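# Place mat cartridge label-up into an empty tray pocket

## Task

Pick up the cartridge resting on the green mat and set it, label facing upward, into one of the unoccupied pockets of the tray that already holds some cartridges, then open the gripper to release it.

## Robot and tools

ROBOT. Two arms, left_arm and right_arm, each with six joints and a parallel gripper. Bases in the scene frame: left_arm at (+0.001, +0.353, 0) m, right_arm at (+0.007, -0.284, 0) m, both turned slightly about z. Scene frame: origin on the table top midway between the arms, +x out over the table, +z up, left_arm on the +y side. The arm names are not image sides. A gripper's fingers point along its +z axis and close along its y axis. end_effector_position is the point between the finger pads, about 1 cm short of the fingertips. A wrist camera mount sits on each hand and can collide too.

ROW LAYOUT. Every row that moves the robot is one flat list of 14 numbers, each in [-1, 1]: seven for left_arm, then seven for right_arm, even if one arm stays still. Per arm the order is shoulder (joint2), elbow (joint3), wrist roll (joint6), wrist pitch (joint4), waist (joint1), wrist yaw (joint5), then gripper opening. Use this order only. The six joint numbers are scaled offsets, not poses: 1.0 equals 1.202 rad for the waist, 1.258 shoulder, 1.238 elbow, 2.073 wrist pitch, 2.022 wrist yaw and wrist roll. The opening is absolute: +1 fully open, -1 closed. Joint ranges (rad): waist -2.618 to 3.054, shoulder 0.000 to 3.142, elbow 0.000 to 3.142, wrist pitch -1.571 to 1.571, wrist yaw -1.571 to 1.571, wrist roll -2.094 to 2.094; true ends may differ by up to 0.036 rad.

execute_actions(actions): a list of actions run in sequence. Each action holds up to 15 rows, one per 1/30 s control step; if fewer, the last row repeats to fill 15 steps. Offsets in every row are measured from the joint angles at the start of that action (for the first action, the angles last reported), not from the previous row. An action asking a joint more than 0.036 rad beyond its range is rejected for both arms; a malformed action, or a bad first action, rejects the whole call with no motion. A joint pushed past its real end stops there and the result reports "joint sent to its limit". An empty list just returns the current state and images.

move(target, speed, blocking): target is one 14-number row; its offsets are taken from the "Joint positions" of the latest result showing them. All joints interpolate together so they finish at once, so the hand traces a curve and does not avoid obstacles or the other arm. speed (0.01 to 2 rad/s, default 0.5) caps the joint with the longest travel; paths last 0.5 to 10 s, and stop short after 10 s. Finger values are sent immediately. blocking=false returns after 0.5 s; then only wait or stop are accepted until a result shows the move ended. The result adds a "move:" line: ending (done, off_target, moving, held, fault), limits=held or limits=none, and each arm's joint farthest from target. Faster moves hit harder, and targets set beyond a contact press harder.

wait(seconds): 0 to 10; lets time pass with commands held, returning early if a running move ends. stop(): brakes a running move (needs some room; fingers keep moving). zoom_image(camera, region): region [x0, y0, x1, y1] in pixels of that camera's latest image, origin top-left, at most 504 by 504. read_manual(section): only "licences"; moves nothing. finished_scene(scene): pass the current scene number once the cartridge is seated and released; irreversible.

RESULTS. The state line gives each hand's position (m) and quat_wxyz in the scene frame; it can be slightly wrong, more so at long reach. Joint positions and Joint velocities list each arm's joints in the row order (rad, rad/s) followed by the finger gap (m, 0.094 fully open). grip_measured shows the opening on the command scale; each gripper reads off by up to about 1 mm. "Joint targets" shows where joints are currently being driven. "joint command not followed" means a clearance check altered some joint targets. FAULT lines signal an arm stopping.

MOTION LIMITS. Each step, a joint's target stays within a lead of its measured angle: 0.202 rad waist, 0.258 shoulder, 0.238 elbow, 0.573 wrist pitch, 0.522 wrist yaw and roll; targets that would move the hand over 70 mm are scaled back. Big offsets thus take several actions, and an unfinished action may not complete by itself, so command the remainder. Sending all-zero offsets can let an arm sag; to hold, send offsets back to the wanted angles, then zeros, increasing the correction if a joint still lags.

GRIPPING. To hold something, command an opening about 0.03 below grip_measured; smaller gaps grip more gently. Pad force tops out near 50 to 62 N, less on very thin parts, with a brief spike at first contact. Something may occasionally tug the held part or nudge loose items.

CAMERAS. Images arrive in order cam_head_left (504x504), cam_head_right (504x504), cam_left_wrist (616x616, fisheye), cam_right_wrist (616x616, fisheye). The head cameras sit behind the table near x = -0.27, z about 0.8, looking down; calibrations are approximate (a few degrees and millimetres).

HEAT. Holding loads warms motors. MOTOR HOT appears from 75 °C; at 90 °C that arm halts for 10 s; at 100 °C it goes limp and drops. Both show as OVER-TEMPERATURE FAULT.

AVOID. Knocking or placing anything off the table (task failure), dropping the cartridge, slamming into the tray or mat, hard pressing, and arms touching each other. The simulation continues while replies are written, with the last command held.

Each tool is called by a JSON object that holds its "api" and its "payload".

## Session

{"api": "execute_actions", "payload": {"actions": []}}

Scene clock: 0.00 s.
left_arm: end_effector_position=(+0.4321, +0.1541, +0.1859) grip_measured=+1.000 end_effector_quat_wxyz=(+0.009, -0.410, +0.773, -0.483) | right_arm: end_effector_position=(+0.3225, -0.3455, +0.1299) grip_measured=+1.000 end_effector_quat_wxyz=(-0.009, +0.683, -0.730, -0.014)
Joint names: [shoulder, elbow, wrist roll, wrist pitch, waist, wrist yaw]
Joint positions: left_arm=[ 1.747  1.314 -1.471 -0.345 -0.151  0.708  0.094] | right_arm=[ 1.771  1.534 -1.717 -1.347 -0.152 -0.031  0.094]
Joint velocities: left_arm=[ 0.017  0.007 -0.007  0.022 -0.022 -0.022  0.   ] | right_arm=[ 0.017 -0.022  0.007  0.081 -0.002 -0.051  0.   ]
Motor temperatures (°C, as the motors report them): left_arm=[28 27 25 28 28 27] | right_arm=[27 25 25 28 25 28]
Joint targets: left_arm=[1.732 1.328 -1.463 -0.337 -0.151 0.712] | right_arm=[1.763 1.541 -1.718 -1.352 -0.152 -0.036]
camera_calibration (this result's frames):
cam_left_wrist: T_world_to_cam=[[0.740535, -0.099569, 0.664601, -0.427362], [-0.671729, -0.0806552, 0.736394, 0.194641], [-0.0197185, -0.991756, -0.126611, 0.305595], [0, 0, 0, 1]] pos_world=[0.453248, 0.276223, 0.179384]
cam_right_wrist: T_world_to_cam=[[0.99724, 0.0740973, -0.00460076, -0.294067], [0.0542401, -0.684874, 0.72664, -0.325767], [0.0506911, -0.724884, -0.687003, -0.0726557], [0, 0, 0, 1]] pos_world=[0.314608, -0.253987, 0.185448]

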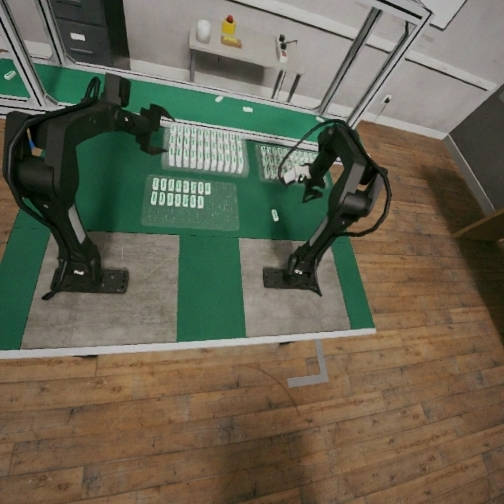

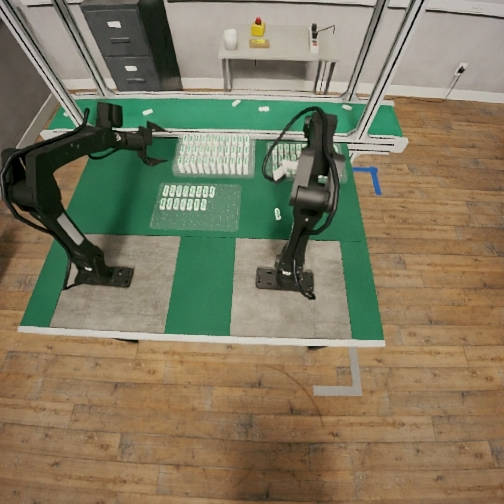

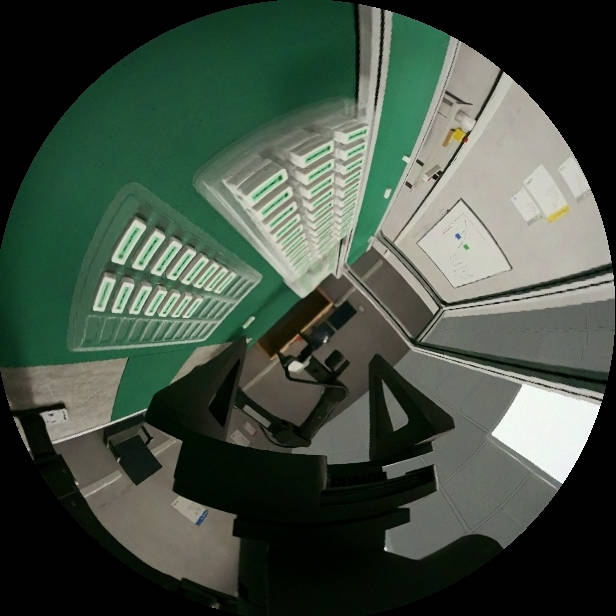

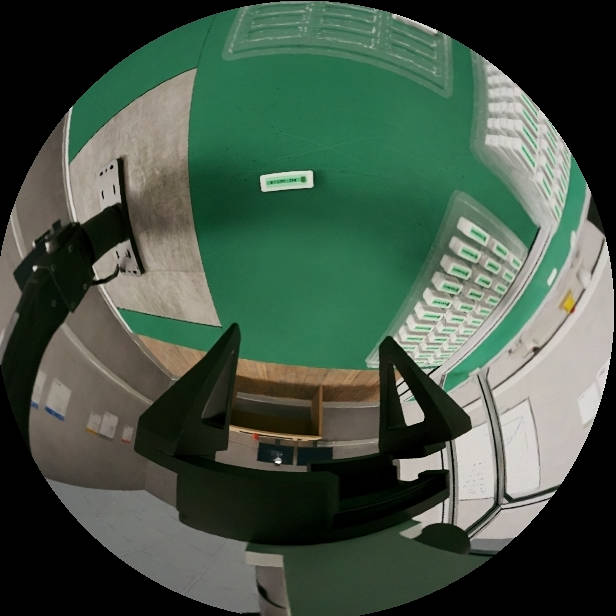

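{"api": "move", "payload": {"target": [0,0,0,0,0,0,1, -0.056,-0.35,0.812,0.192,0.213,0.015,0.2], "speed": 1.2}}

{"api": "zoom_image", "payload": {"camera": "cam_head_right", "region": [140, 165, 260, 245]}}

Scene clock: 4.30 s.
left_arm: end_effector_position=(+0.4321, +0.1541, +0.1859) grip_measured=+1.000 end_effector_quat_wxyz=(+0.008, -0.411, +0.773, -0.483) | right_arm: end_effector_position=(+0.3005, -0.2709, +0.0381) grip_measured=+0.202 end_effector_quat_wxyz=(-0.003, -0.058, +0.998, +0.005)
Joint names: [shoulder, elbow, wrist roll, wrist pitch, waist, wrist yaw]
Joint positions: left_arm=[ 1.747  1.314 -1.473 -0.345 -0.151  0.708  0.094] | right_arm=[ 1.727  1.11  -0.081 -0.961  0.096 -0.009  0.056]
Joint velocities: left_arm=[ 0.017  0.007  0.051 -0.051  0.012  0.051  0.   ] | right_arm=[ 0.022  0.002 -0.007 -0.051  0.007 -0.066  0.   ]
Motor temperatures (°C, as the motors report them): left_arm=[28 28 25 28 28 27] | right_arm=[28 26 25 28 25 28]
Joint targets: left_arm=[1.747 1.314 -1.470 -0.345 -0.151 0.708] | right_arm=[1.700 1.101 -0.076 -0.948 0.104 -0.001]
move: off_target (right_arm); limits=none; left_arm: farthest joint: the wrist roll, 0.002 radians from its target (0.000 radians at the start); right_arm: farthest joint: the shoulder, 0.027 radians from its target (0.070 radians at the start)
camera_calibration (this result's frames):
cam_left_wrist: T_world_to_cam=[[0.74178, -0.0980419, 0.663438, -0.427919], [-0.670381, -0.0807818, 0.737606, 0.193853], [-0.0187226, -0.991898, -0.125648, 0.305008], [0, 0, 0, 1]] pos_world=[0.453088, 0.276243, 0.179234]
cam_right_wrist: T_world_to_cam=[[0.25397, -0.967138, -0.0119572, -0.336518], [-0.634854, -0.176013, 0.752316, 0.137211], [-0.729699, -0.183474, -0.658693, 0.299518], [0, 0, 0, 1]] pos_world=[0.391132, -0.246354, 0.0900407]

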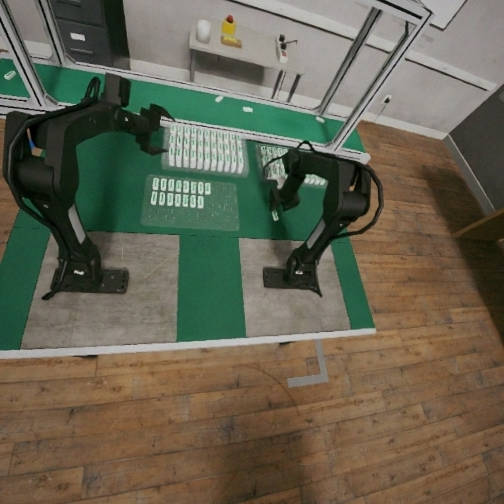

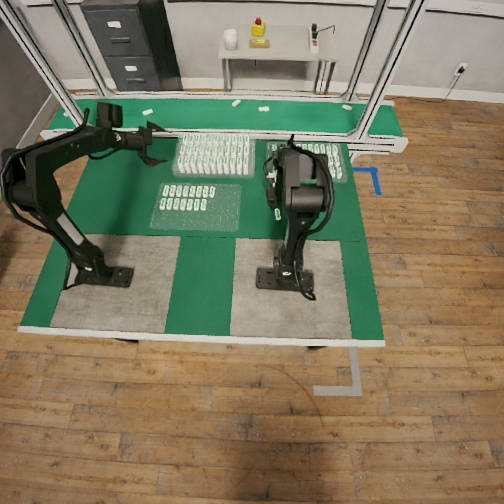

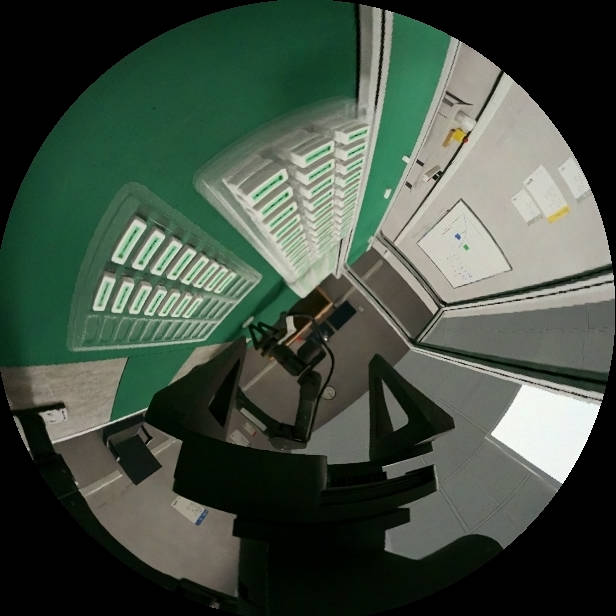

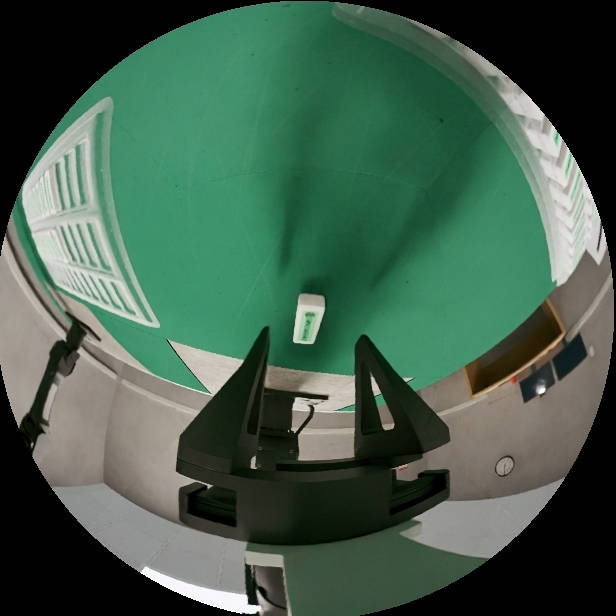

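Region (140, 165, 260, 245) of cam_head_right's 504x504 image, scaled by 4.200, with more detail than that image has.

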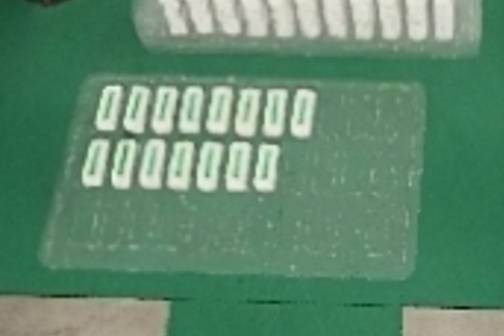

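{"api": "move", "payload": {"target": [0,0,0,0,0,0,1, 0.0,-0.077,0,0.054,-0.015,0.004,0.2], "speed": 0.4}}

{"api": "move", "payload": {"target": [0,0,0,0,0,0,1, 0,0,0,0,0,0,-0.85]}}

Scene clock: 5.53 s.
left_arm: end_effector_position=(+0.4321, +0.1541, +0.1859) grip_measured=+1.000 end_effector_quat_wxyz=(+0.008, -0.412, +0.772, -0.483) | right_arm: end_effector_position=(+0.2949, -0.2740, +0.0181) grip_measured=+0.202 end_effector_quat_wxyz=(+0.003, -0.053, +0.999, +0.004)
Joint names: [shoulder, elbow, wrist roll, wrist pitch, waist, wrist yaw]
Joint positions: left_arm=[ 1.747  1.314 -1.475 -0.345 -0.151  0.708  0.094] | right_arm=[ 1.727  1.023 -0.08  -0.861  0.086 -0.009  0.056]
Joint velocities: left_arm=[-0.012  0.002  0.037  0.051  0.007 -0.037  0.   ] | right_arm=[-0.007 -0.002 -0.007  0.022 -0.012 -0.007  0.001]
Motor temperatures (°C, as the motors report them): left_arm=[28 28 25 29 28 27] | right_arm=[28 26 25 28 25 28]
Joint targets: left_arm=[1.747 1.314 -1.473 -0.345 -0.151 0.708] | right_arm=[1.727 1.015 -0.080 -0.849 0.078 -0.001]
move: done; limits=none; left_arm: farthest joint: the wrist roll, 0.002 radians from its target (0.000 radians at the start); right_arm: farthest joint: the wrist pitch, 0.012 radians from its target (0.112 radians at the start)
camera_calibration (this result's frames):
cam_left_wrist: T_world_to_cam=[[0.743022, -0.0965145, 0.662271, -0.428474], [-0.669032, -0.0809057, 0.738817, 0.193064], [-0.017725, -0.992038, -0.124686, 0.30442], [0, 0, 0, 1]] pos_world=[0.452928, 0.276262, 0.179084]
cam_right_wrist: T_world_to_cam=[[0.24376, -0.969796, -0.00873723, -0.336135], [-0.6464, -0.169177, 0.744007, 0.153554], [-0.723013, -0.175711, -0.668115, 0.282072], [0, 0, 0, 1]] pos_world=[0.385135, -0.250442, 0.0712744]

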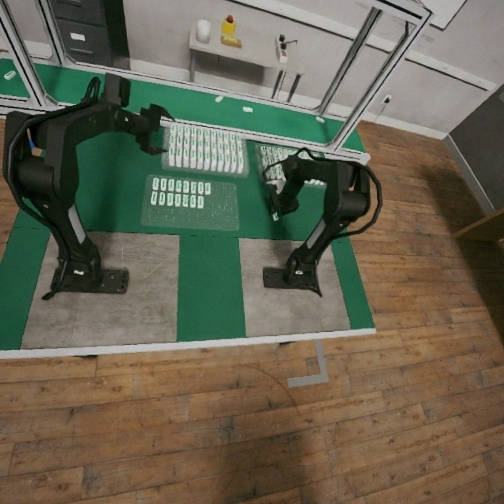

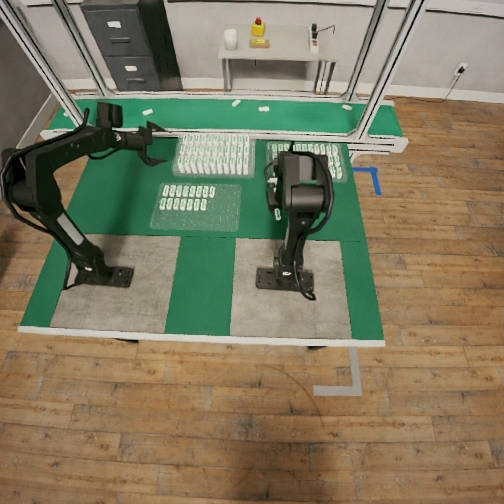

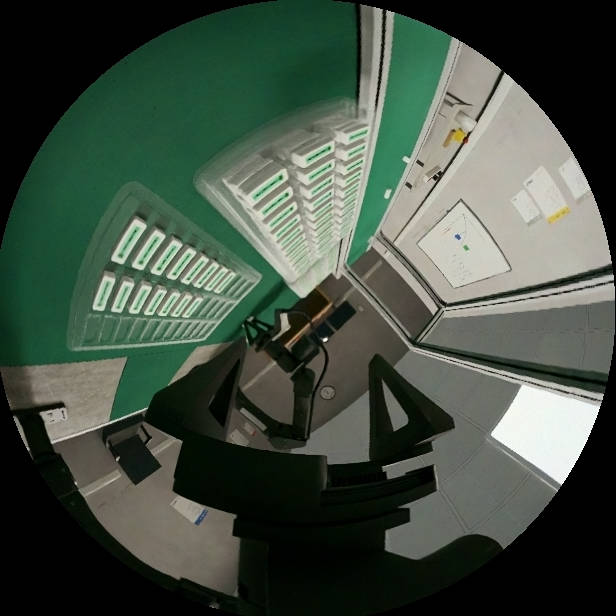

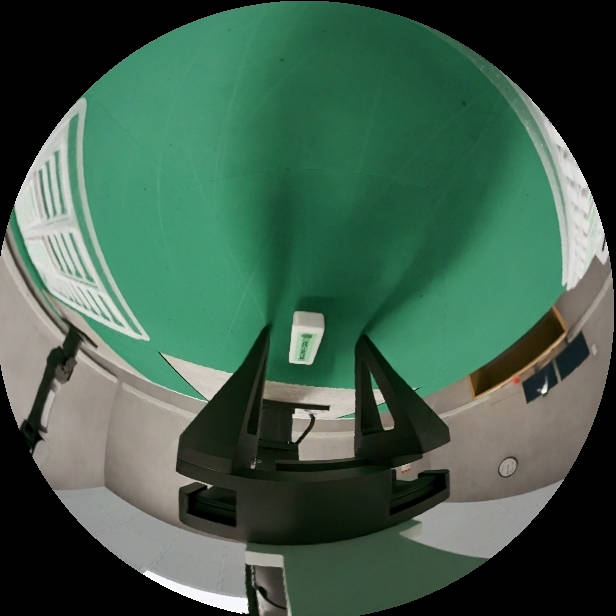

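Scene clock: 6.03 s.
left_arm: end_effector_position=(+0.4321, +0.1541, +0.1859) grip_measured=+1.000 end_effector_quat_wxyz=(+0.007, -0.413, +0.772, -0.483) | right_arm: end_effector_position=(+0.2949, -0.2740, +0.0181) grip_measured=-0.681 end_effector_quat_wxyz=(+0.003, -0.053, +0.999, +0.004)
Joint names: [shoulder, elbow, wrist roll, wrist pitch, waist, wrist yaw]
Joint positions: left_arm=[ 1.747  1.314 -1.477 -0.345 -0.151  0.708  0.094] | right_arm=[ 1.727  1.023 -0.08  -0.861  0.086 -0.009  0.015]
Joint velocities: left_arm=[-0.012  0.002 -0.007 -0.007 -0.007 -0.037  0.   ] | right_arm=[-0.012  0.007 -0.037  0.066 -0.007 -0.066 -0.001]
Motor temperatures (°C, as the motors report them): left_arm=[28 28 25 29 28 27] | right_arm=[28 26 25 28 25 28]
Joint targets: left_arm=[1.747 1.314 -1.475 -0.345 -0.151 0.708] | right_arm=[1.727 1.023 -0.080 -0.861 0.086 -0.009]
move: done; limits=none; left_arm: farthest joint: the wrist roll, 0.002 radians from its target (0.000 radians at the start); right_arm: farthest joint: the waist, 0.000 radians from its target (0.000 radians at the start)
camera_calibration (this result's frames):
cam_left_wrist: T_world_to_cam=[[0.74426, -0.0949866, 0.661101, -0.429027], [-0.66768, -0.0810268, 0.740025, 0.192274], [-0.0167256, -0.992175, -0.123726, 0.30383], [0, 0, 0, 1]] pos_world=[0.452767, 0.276281, 0.178934]
cam_right_wrist: T_world_to_cam=[[0.24376, -0.969796, -0.00873723, -0.336135], [-0.6464, -0.169177, 0.744007, 0.153554], [-0.723013, -0.175711, -0.668115, 0.282072], [0, 0, 0, 1]] pos_world=[0.385135, -0.250442, 0.0712744]

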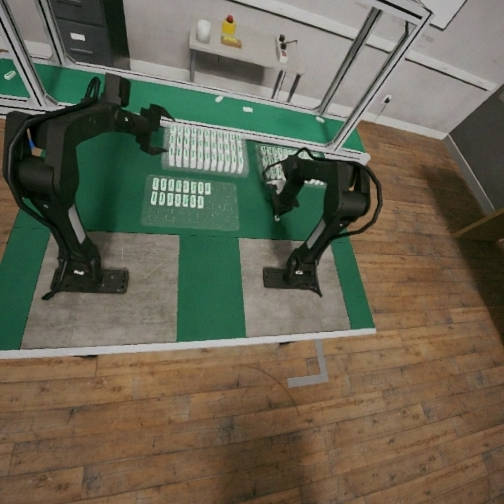

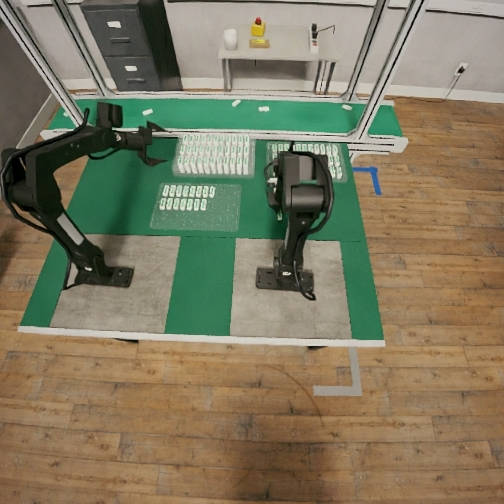

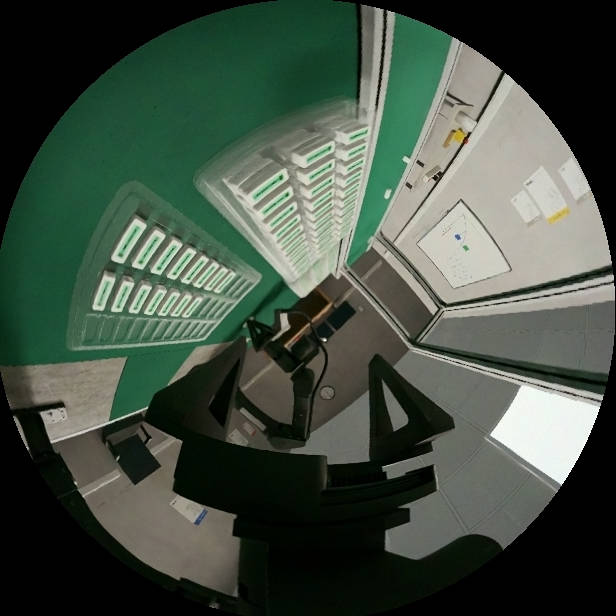

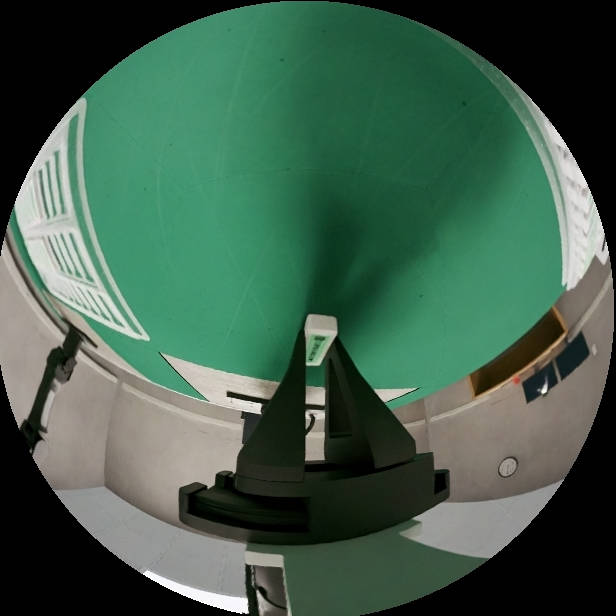

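{"api": "move", "payload": {"target": [0,0,0,0,0,0,1, -0.02,0.08,0,-0.05,0,0,-0.72], "speed": 0.6}}

{"api": "move", "payload": {"target": [0,0,0,0,0,0,1, 0.31,0.54,0.386,-0.13,0.49,0.004,-0.72], "speed": 1.0}}

{"api": "zoom_image", "payload": {"camera": "cam_right_wrist", "region": [160, 160, 460, 420]}}

Scene clock: 7.33 s.
left_arm: end_effector_position=(+0.4321, +0.1541, +0.1859) grip_measured=+1.000 end_effector_quat_wxyz=(+0.007, -0.414, +0.772, -0.483) | right_arm: end_effector_position=(+0.2995, -0.2739, +0.0359) grip_measured=-0.681 end_effector_quat_wxyz=(-0.004, -0.053, +0.999, +0.005)
Joint names: [shoulder, elbow, wrist roll, wrist pitch, waist, wrist yaw]
Joint positions: left_arm=[ 1.747  1.314 -1.48  -0.345 -0.151  0.708  0.094] | right_arm=[ 1.727  1.101 -0.08  -0.953  0.086 -0.009  0.015]
Joint velocities: left_arm=[ 0.007  0.002  0.11  -0.007 -0.007 -0.051  0.   ] | right_arm=[ 0.007 -0.002  0.007  0.081 -0.007  0.022  0.   ]
Motor temperatures (°C, as the motors report them): left_arm=[29 28 25 29 28 27] | right_arm=[28 26 25 28 25 28]
Joint targets: left_arm=[1.747 1.314 -1.477 -0.345 -0.151 0.708] | right_arm=[1.702 1.123 -0.080 -0.965 0.086 -0.009]
move: off_target (right_arm); limits=none; left_arm: farthest joint: the wrist roll, 0.003 radians from its target (0.000 radians at the start); right_arm: farthest joint: the shoulder, 0.026 radians from its target (0.026 radians at the start)
camera_calibration (this result's frames):
cam_left_wrist: T_world_to_cam=[[0.745494, -0.0934583, 0.659927, -0.429578], [-0.666327, -0.0811451, 0.741232, 0.191483], [-0.0157244, -0.992311, -0.122767, 0.30324], [0, 0, 0, 1]] pos_world=[0.452606, 0.276299, 0.178785]
cam_right_wrist: T_world_to_cam=[[0.243614, -0.9698, -0.0118321, -0.336823], [-0.635838, -0.168911, 0.753113, 0.13985], [-0.732368, -0.175946, -0.657785, 0.299634], [0, 0, 0, 1]] pos_world=[0.390419, -0.250309, 0.0877859]

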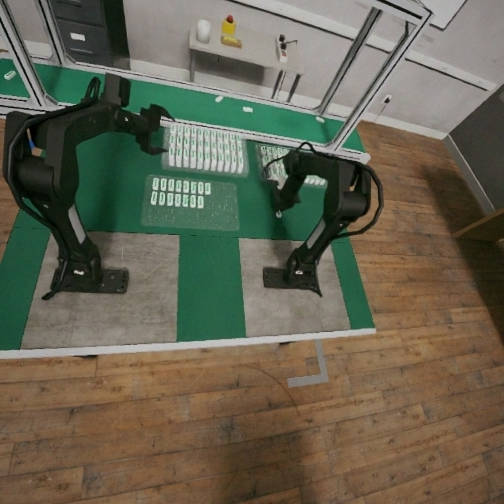

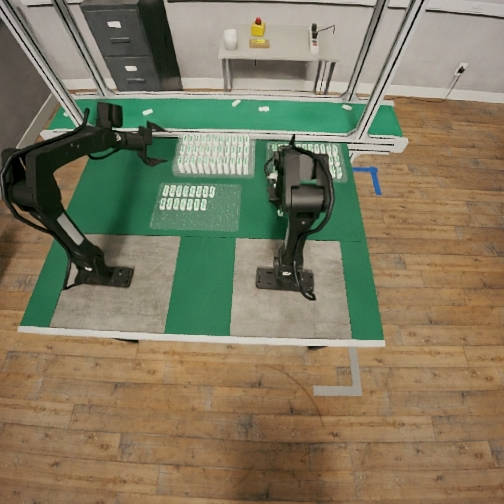

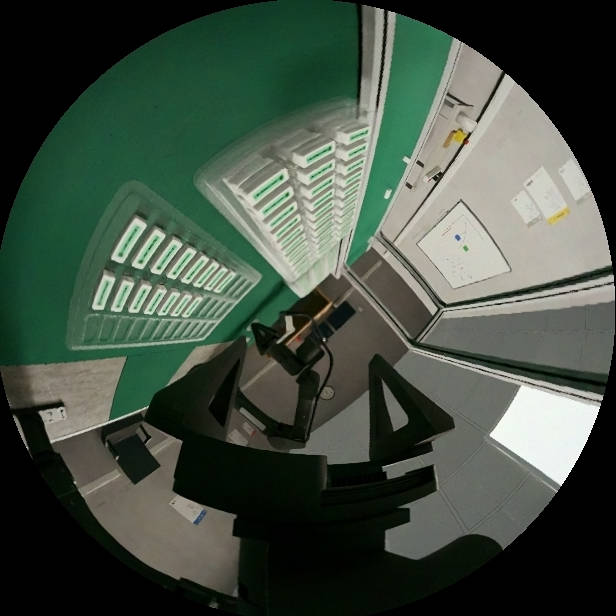

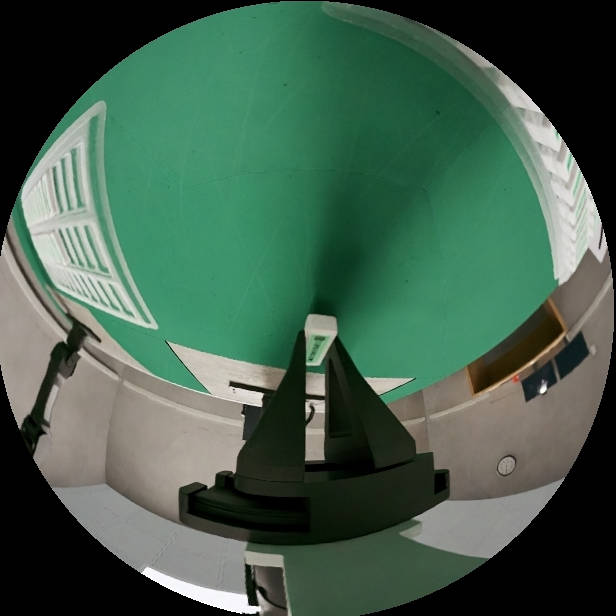

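Scene clock: 9.07 s.
left_arm: end_effector_position=(+0.4321, +0.1541, +0.1859) grip_measured=+1.000 end_effector_quat_wxyz=(+0.006, -0.415, +0.771, -0.483) | right_arm: end_effector_position=(+0.3350, -0.0471, +0.0654) grip_measured=-0.681 end_effector_quat_wxyz=(-0.003, +0.037, +0.999, +0.001)
Joint names: [shoulder, elbow, wrist roll, wrist pitch, waist, wrist yaw]
Joint positions: left_arm=[ 1.747  1.314 -1.482 -0.345 -0.151  0.708  0.094] | right_arm=[ 2.109  1.744  0.695 -1.209  0.682 -0.005  0.015]
Joint velocities: left_arm=[0.002 0.002 0.022 0.022 0.017 0.051 0.   ] | right_arm=[ 0.012  0.002  0.007  0.022 -0.007  0.051  0.   ]
Motor temperatures (°C, as the motors report them): left_arm=[29 28 25 29 28 27] | right_arm=[28 26 25 28 25 28]
Joint targets: left_arm=[1.747 1.314 -1.480 -0.345 -0.151 0.708] | right_arm=[2.118 1.769 0.700 -1.222 0.676 -0.001]
move: off_target (right_arm); limits=none; left_arm: farthest joint: the wrist roll, 0.002 radians from its target (0.000 radians at the start); right_arm: farthest joint: the elbow, 0.026 radians from its target (0.669 radians at the start)
camera_calibration (this result's frames):
cam_left_wrist: T_world_to_cam=[[0.746724, -0.0919296, 0.65875, -0.430126], [-0.664971, -0.0812606, 0.742436, 0.190691], [-0.0147214, -0.992444, -0.12181, 0.30265], [0, 0, 0, 1]] pos_world=[0.452445, 0.276317, 0.178636]
cam_right_wrist: T_world_to_cam=[[0.0668181, -0.997758, -0.00368607, -0.0677809], [-0.656439, -0.0467421, 0.75293, 0.1912], [-0.751414, -0.0478897, -0.65809, 0.397387], [0, 0, 0, 1]] pos_world=[0.428643, -0.0396612, 0.117306]

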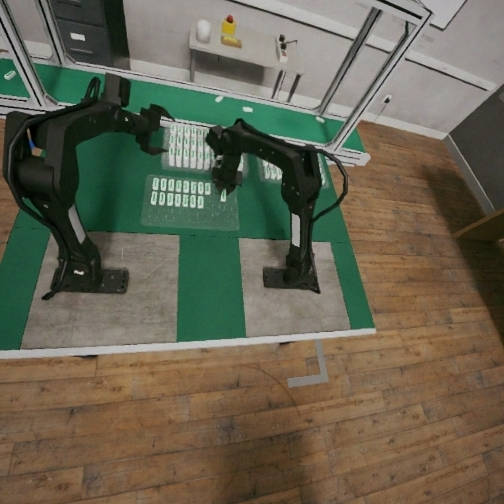

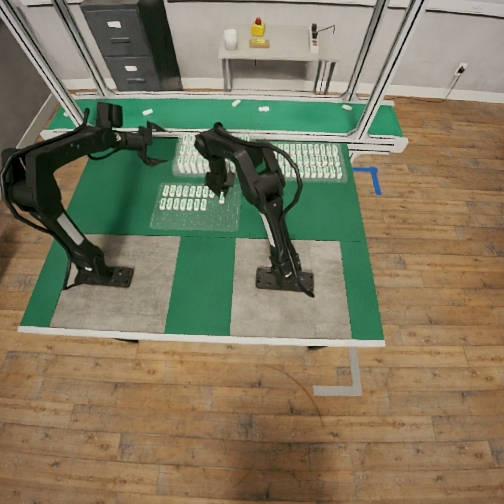

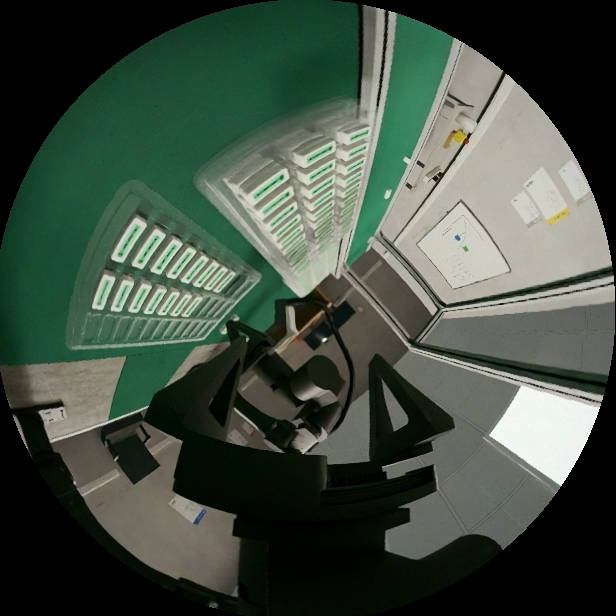

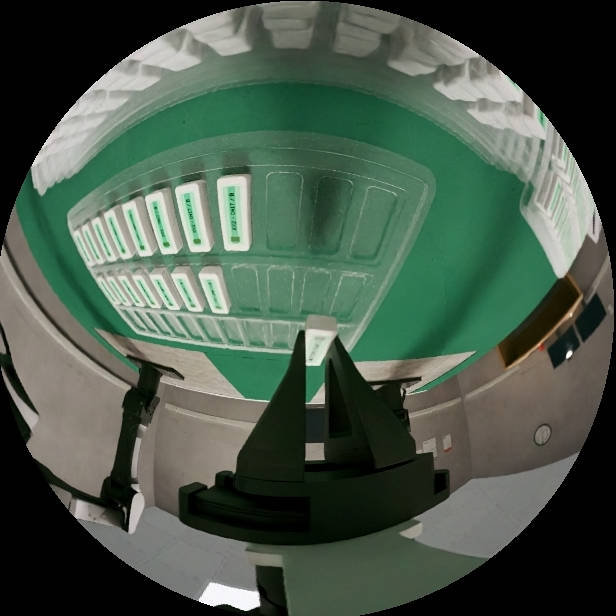

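Region (160, 160, 460, 420) of cam_right_wrist's 616x616 image, scaled by 1.680, with more detail than that image has; it fills the top 437 rows of this view, and the rest is white.

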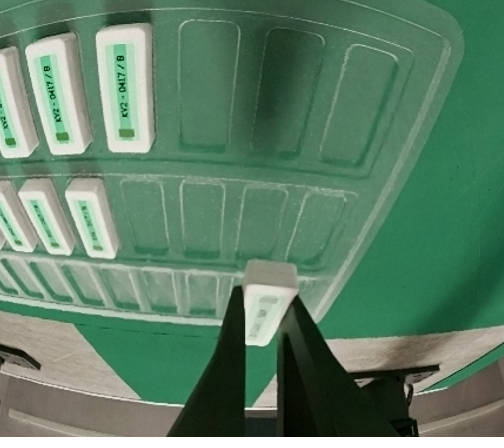

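{"api": "move", "payload": {"target": [0,0,0,0,0,0,1, -0.027,-0.124,-0.077,0.071,-0.017,0.002,-0.72], "speed": 0.4}}

{"api": "zoom_image", "payload": {"camera": "cam_right_wrist", "region": [160, 160, 460, 420]}}

Scene clock: 10.63 s.
left_arm: end_effector_position=(+0.4321, +0.1541, +0.1859) grip_measured=+1.000 end_effector_quat_wxyz=(+0.006, -0.415, +0.771, -0.483) | right_arm: end_effector_position=(+0.3297, -0.0555, +0.0317) grip_measured=-0.681 end_effector_quat_wxyz=(-0.007, -0.032, +0.999, +0.003)
Joint names: [shoulder, elbow, wrist roll, wrist pitch, waist, wrist yaw]
Joint positions: left_arm=[ 1.747  1.314 -1.484 -0.345 -0.151  0.708  0.094] | right_arm=[ 2.103  1.598  0.544 -1.074  0.669 -0.013  0.015]
Joint velocities: left_arm=[ 0.007 -0.017 -0.007 -0.007  0.002 -0.051  0.   ] | right_arm=[-0.017  0.002  0.007 -0.051 -0.002  0.051 -0.   ]
Motor temperatures (°C, as the motors report them): left_arm=[29 28 25 29 28 27] | right_arm=[28 26 25 28 25 28]
Joint targets: left_arm=[1.747 1.314 -1.482 -0.345 -0.151 0.708] | right_arm=[2.075 1.590 0.539 -1.062 0.661 -0.001]
move: off_target (right_arm); limits=none; left_arm: farthest joint: the wrist roll, 0.002 radians from its target (0.000 radians at the start); right_arm: farthest joint: the shoulder, 0.028 radians from its target (0.040 radians at the start)
camera_calibration (this result's frames):
cam_left_wrist: T_world_to_cam=[[0.747951, -0.0904005, 0.657569, -0.430673], [-0.663613, -0.0813734, 0.743637, 0.189898], [-0.0137166, -0.992575, -0.120854, 0.302058], [0, 0, 0, 1]] pos_world=[0.452284, 0.276335, 0.178487]
cam_right_wrist: T_world_to_cam=[[0.203051, -0.97912, -0.00975751, -0.119655], [-0.637862, -0.139828, 0.757351, 0.201273], [-0.742901, -0.147557, -0.652935, 0.362276], [0, 0, 0, 1]] pos_world=[0.421816, -0.0355568, 0.0829407]

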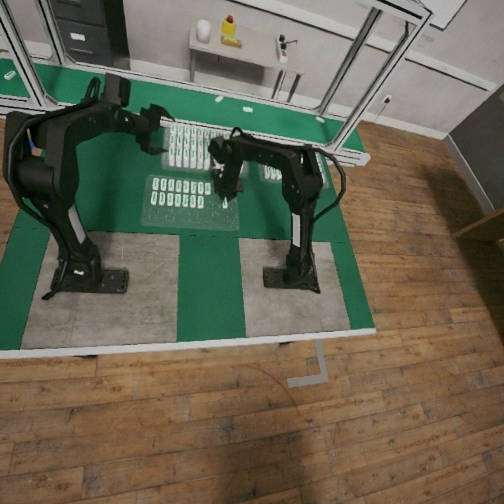

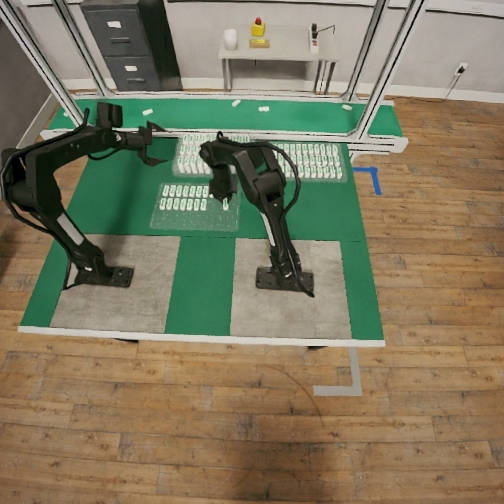

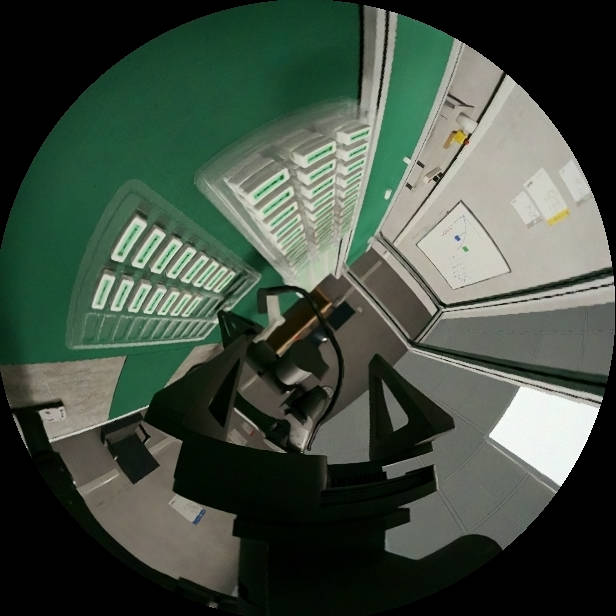

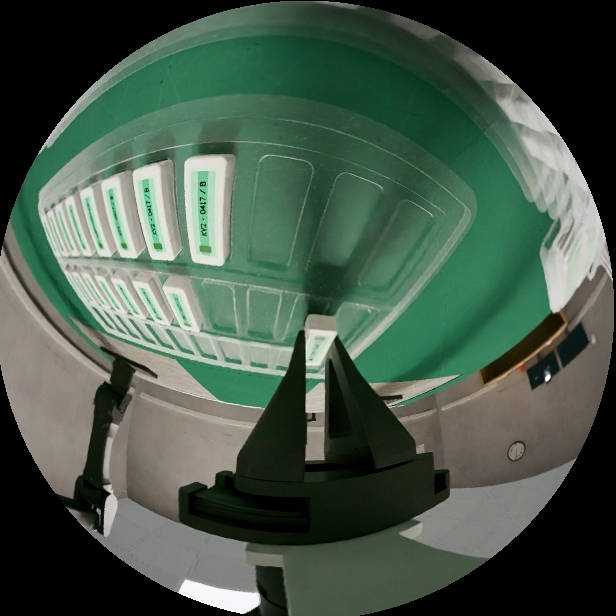

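Region (160, 160, 460, 420) of cam_right_wrist's 616x616 image, scaled by 1.680, with more detail than that image has; it fills the top 437 rows of this view, and the rest is white.

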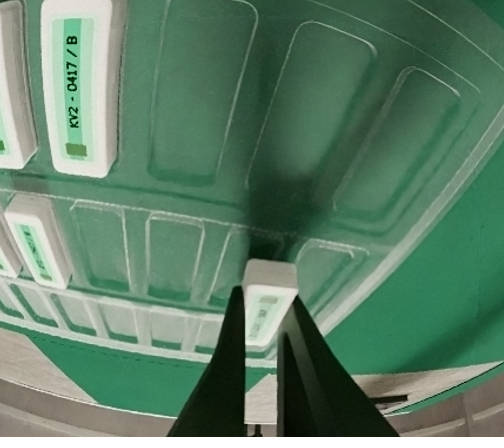

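{"api": "move", "payload": {"target": [0,0,0,0,0,0,1, 0.017,0.010,0.003,0.0165,0.017,0.006,-0.72], "speed": 0.15}}

{"api": "zoom_image", "payload": {"camera": "cam_right_wrist", "region": [160, 160, 460, 420]}}

Scene clock: 11.73 s.
left_arm: end_effector_position=(+0.4321, +0.1541, +0.1859) grip_measured=+1.000 end_effector_quat_wxyz=(+0.005, -0.416, +0.770, -0.483) | right_arm: end_effector_position=(+0.3300, -0.0488, +0.0265) grip_measured=-0.681 end_effector_quat_wxyz=(-0.003, -0.038, +0.999, +0.005)
Joint names: [shoulder, elbow, wrist roll, wrist pitch, waist, wrist yaw]
Joint positions: left_arm=[ 1.747  1.314 -1.487 -0.345 -0.151  0.708  0.094] | right_arm=[ 2.117  1.598  0.545 -1.053  0.683 -0.012  0.015]
Joint velocities: left_arm=[ 0.007 -0.027 -0.037  0.022  0.007  0.037  0.   ] | right_arm=[-0.002  0.017  0.007 -0.11  -0.002  0.007 -0.   ]
Motor temperatures (°C, as the motors report them): left_arm=[29 28 25 29 28 27] | right_arm=[28 26 25 28 25 28]
Joint targets: left_arm=[1.747 1.314 -1.484 -0.345 -0.151 0.708] | right_arm=[2.125 1.611 0.550 -1.040 0.690 -0.000]
move: done; limits=none; left_arm: farthest joint: the wrist roll, 0.003 radians from its target (0.000 radians at the start); right_arm: farthest joint: the wrist pitch, 0.013 radians from its target (0.034 radians at the start)
camera_calibration (this result's frames):
cam_left_wrist: T_world_to_cam=[[0.749173, -0.0888711, 0.656385, -0.431216], [-0.662252, -0.0814833, 0.744837, 0.189104], [-0.01271, -0.992705, -0.1199, 0.301466], [0, 0, 0, 1]] pos_world=[0.452122, 0.276353, 0.178338]
cam_right_wrist: T_world_to_cam=[[0.21544, -0.976441, -0.0121923, -0.117074], [-0.641298, -0.150888, 0.752309, 0.207084], [-0.736425, -0.154258, -0.658697, 0.357783], [0, 0, 0, 1]] pos_world=[0.421505, -0.0278785, 0.0784521]

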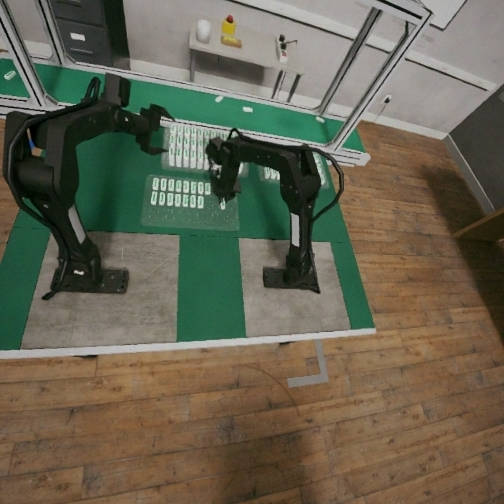

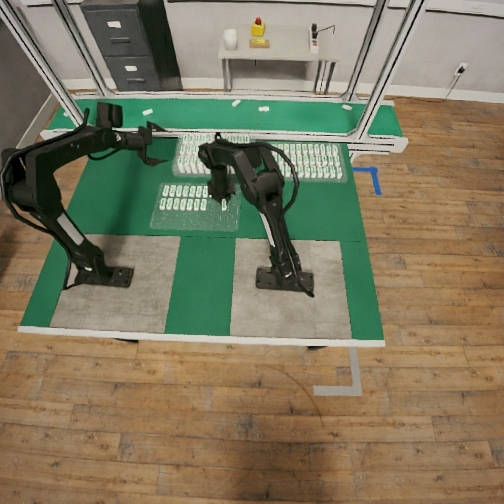

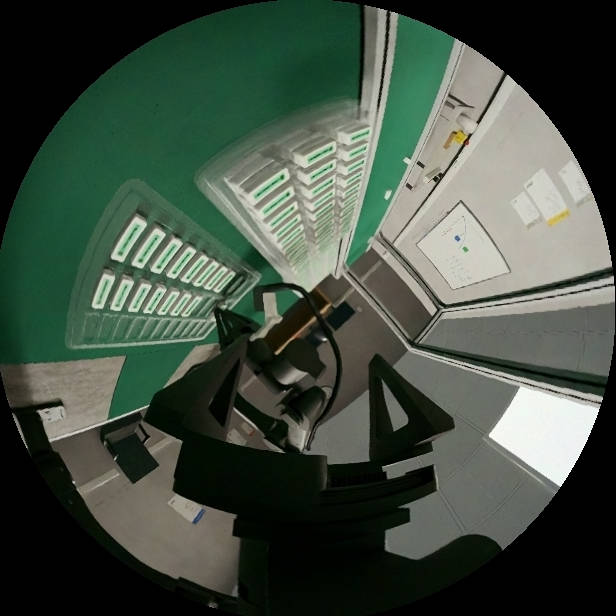

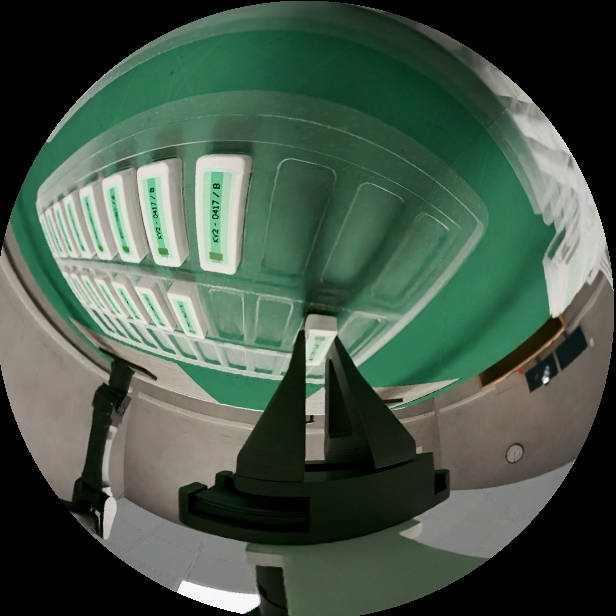

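Region (160, 160, 460, 420) of cam_right_wrist's 616x616 image, scaled by 1.680, with more detail than that image has; it fills the top 437 rows of this view, and the rest is white.

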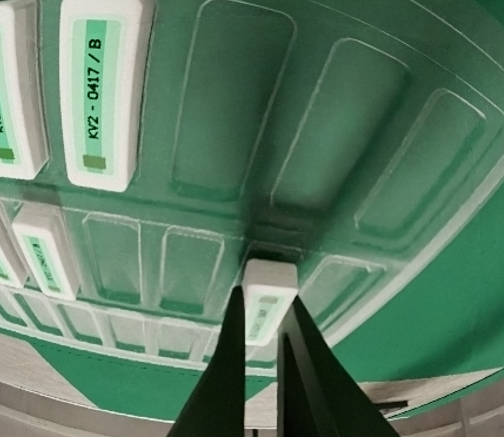

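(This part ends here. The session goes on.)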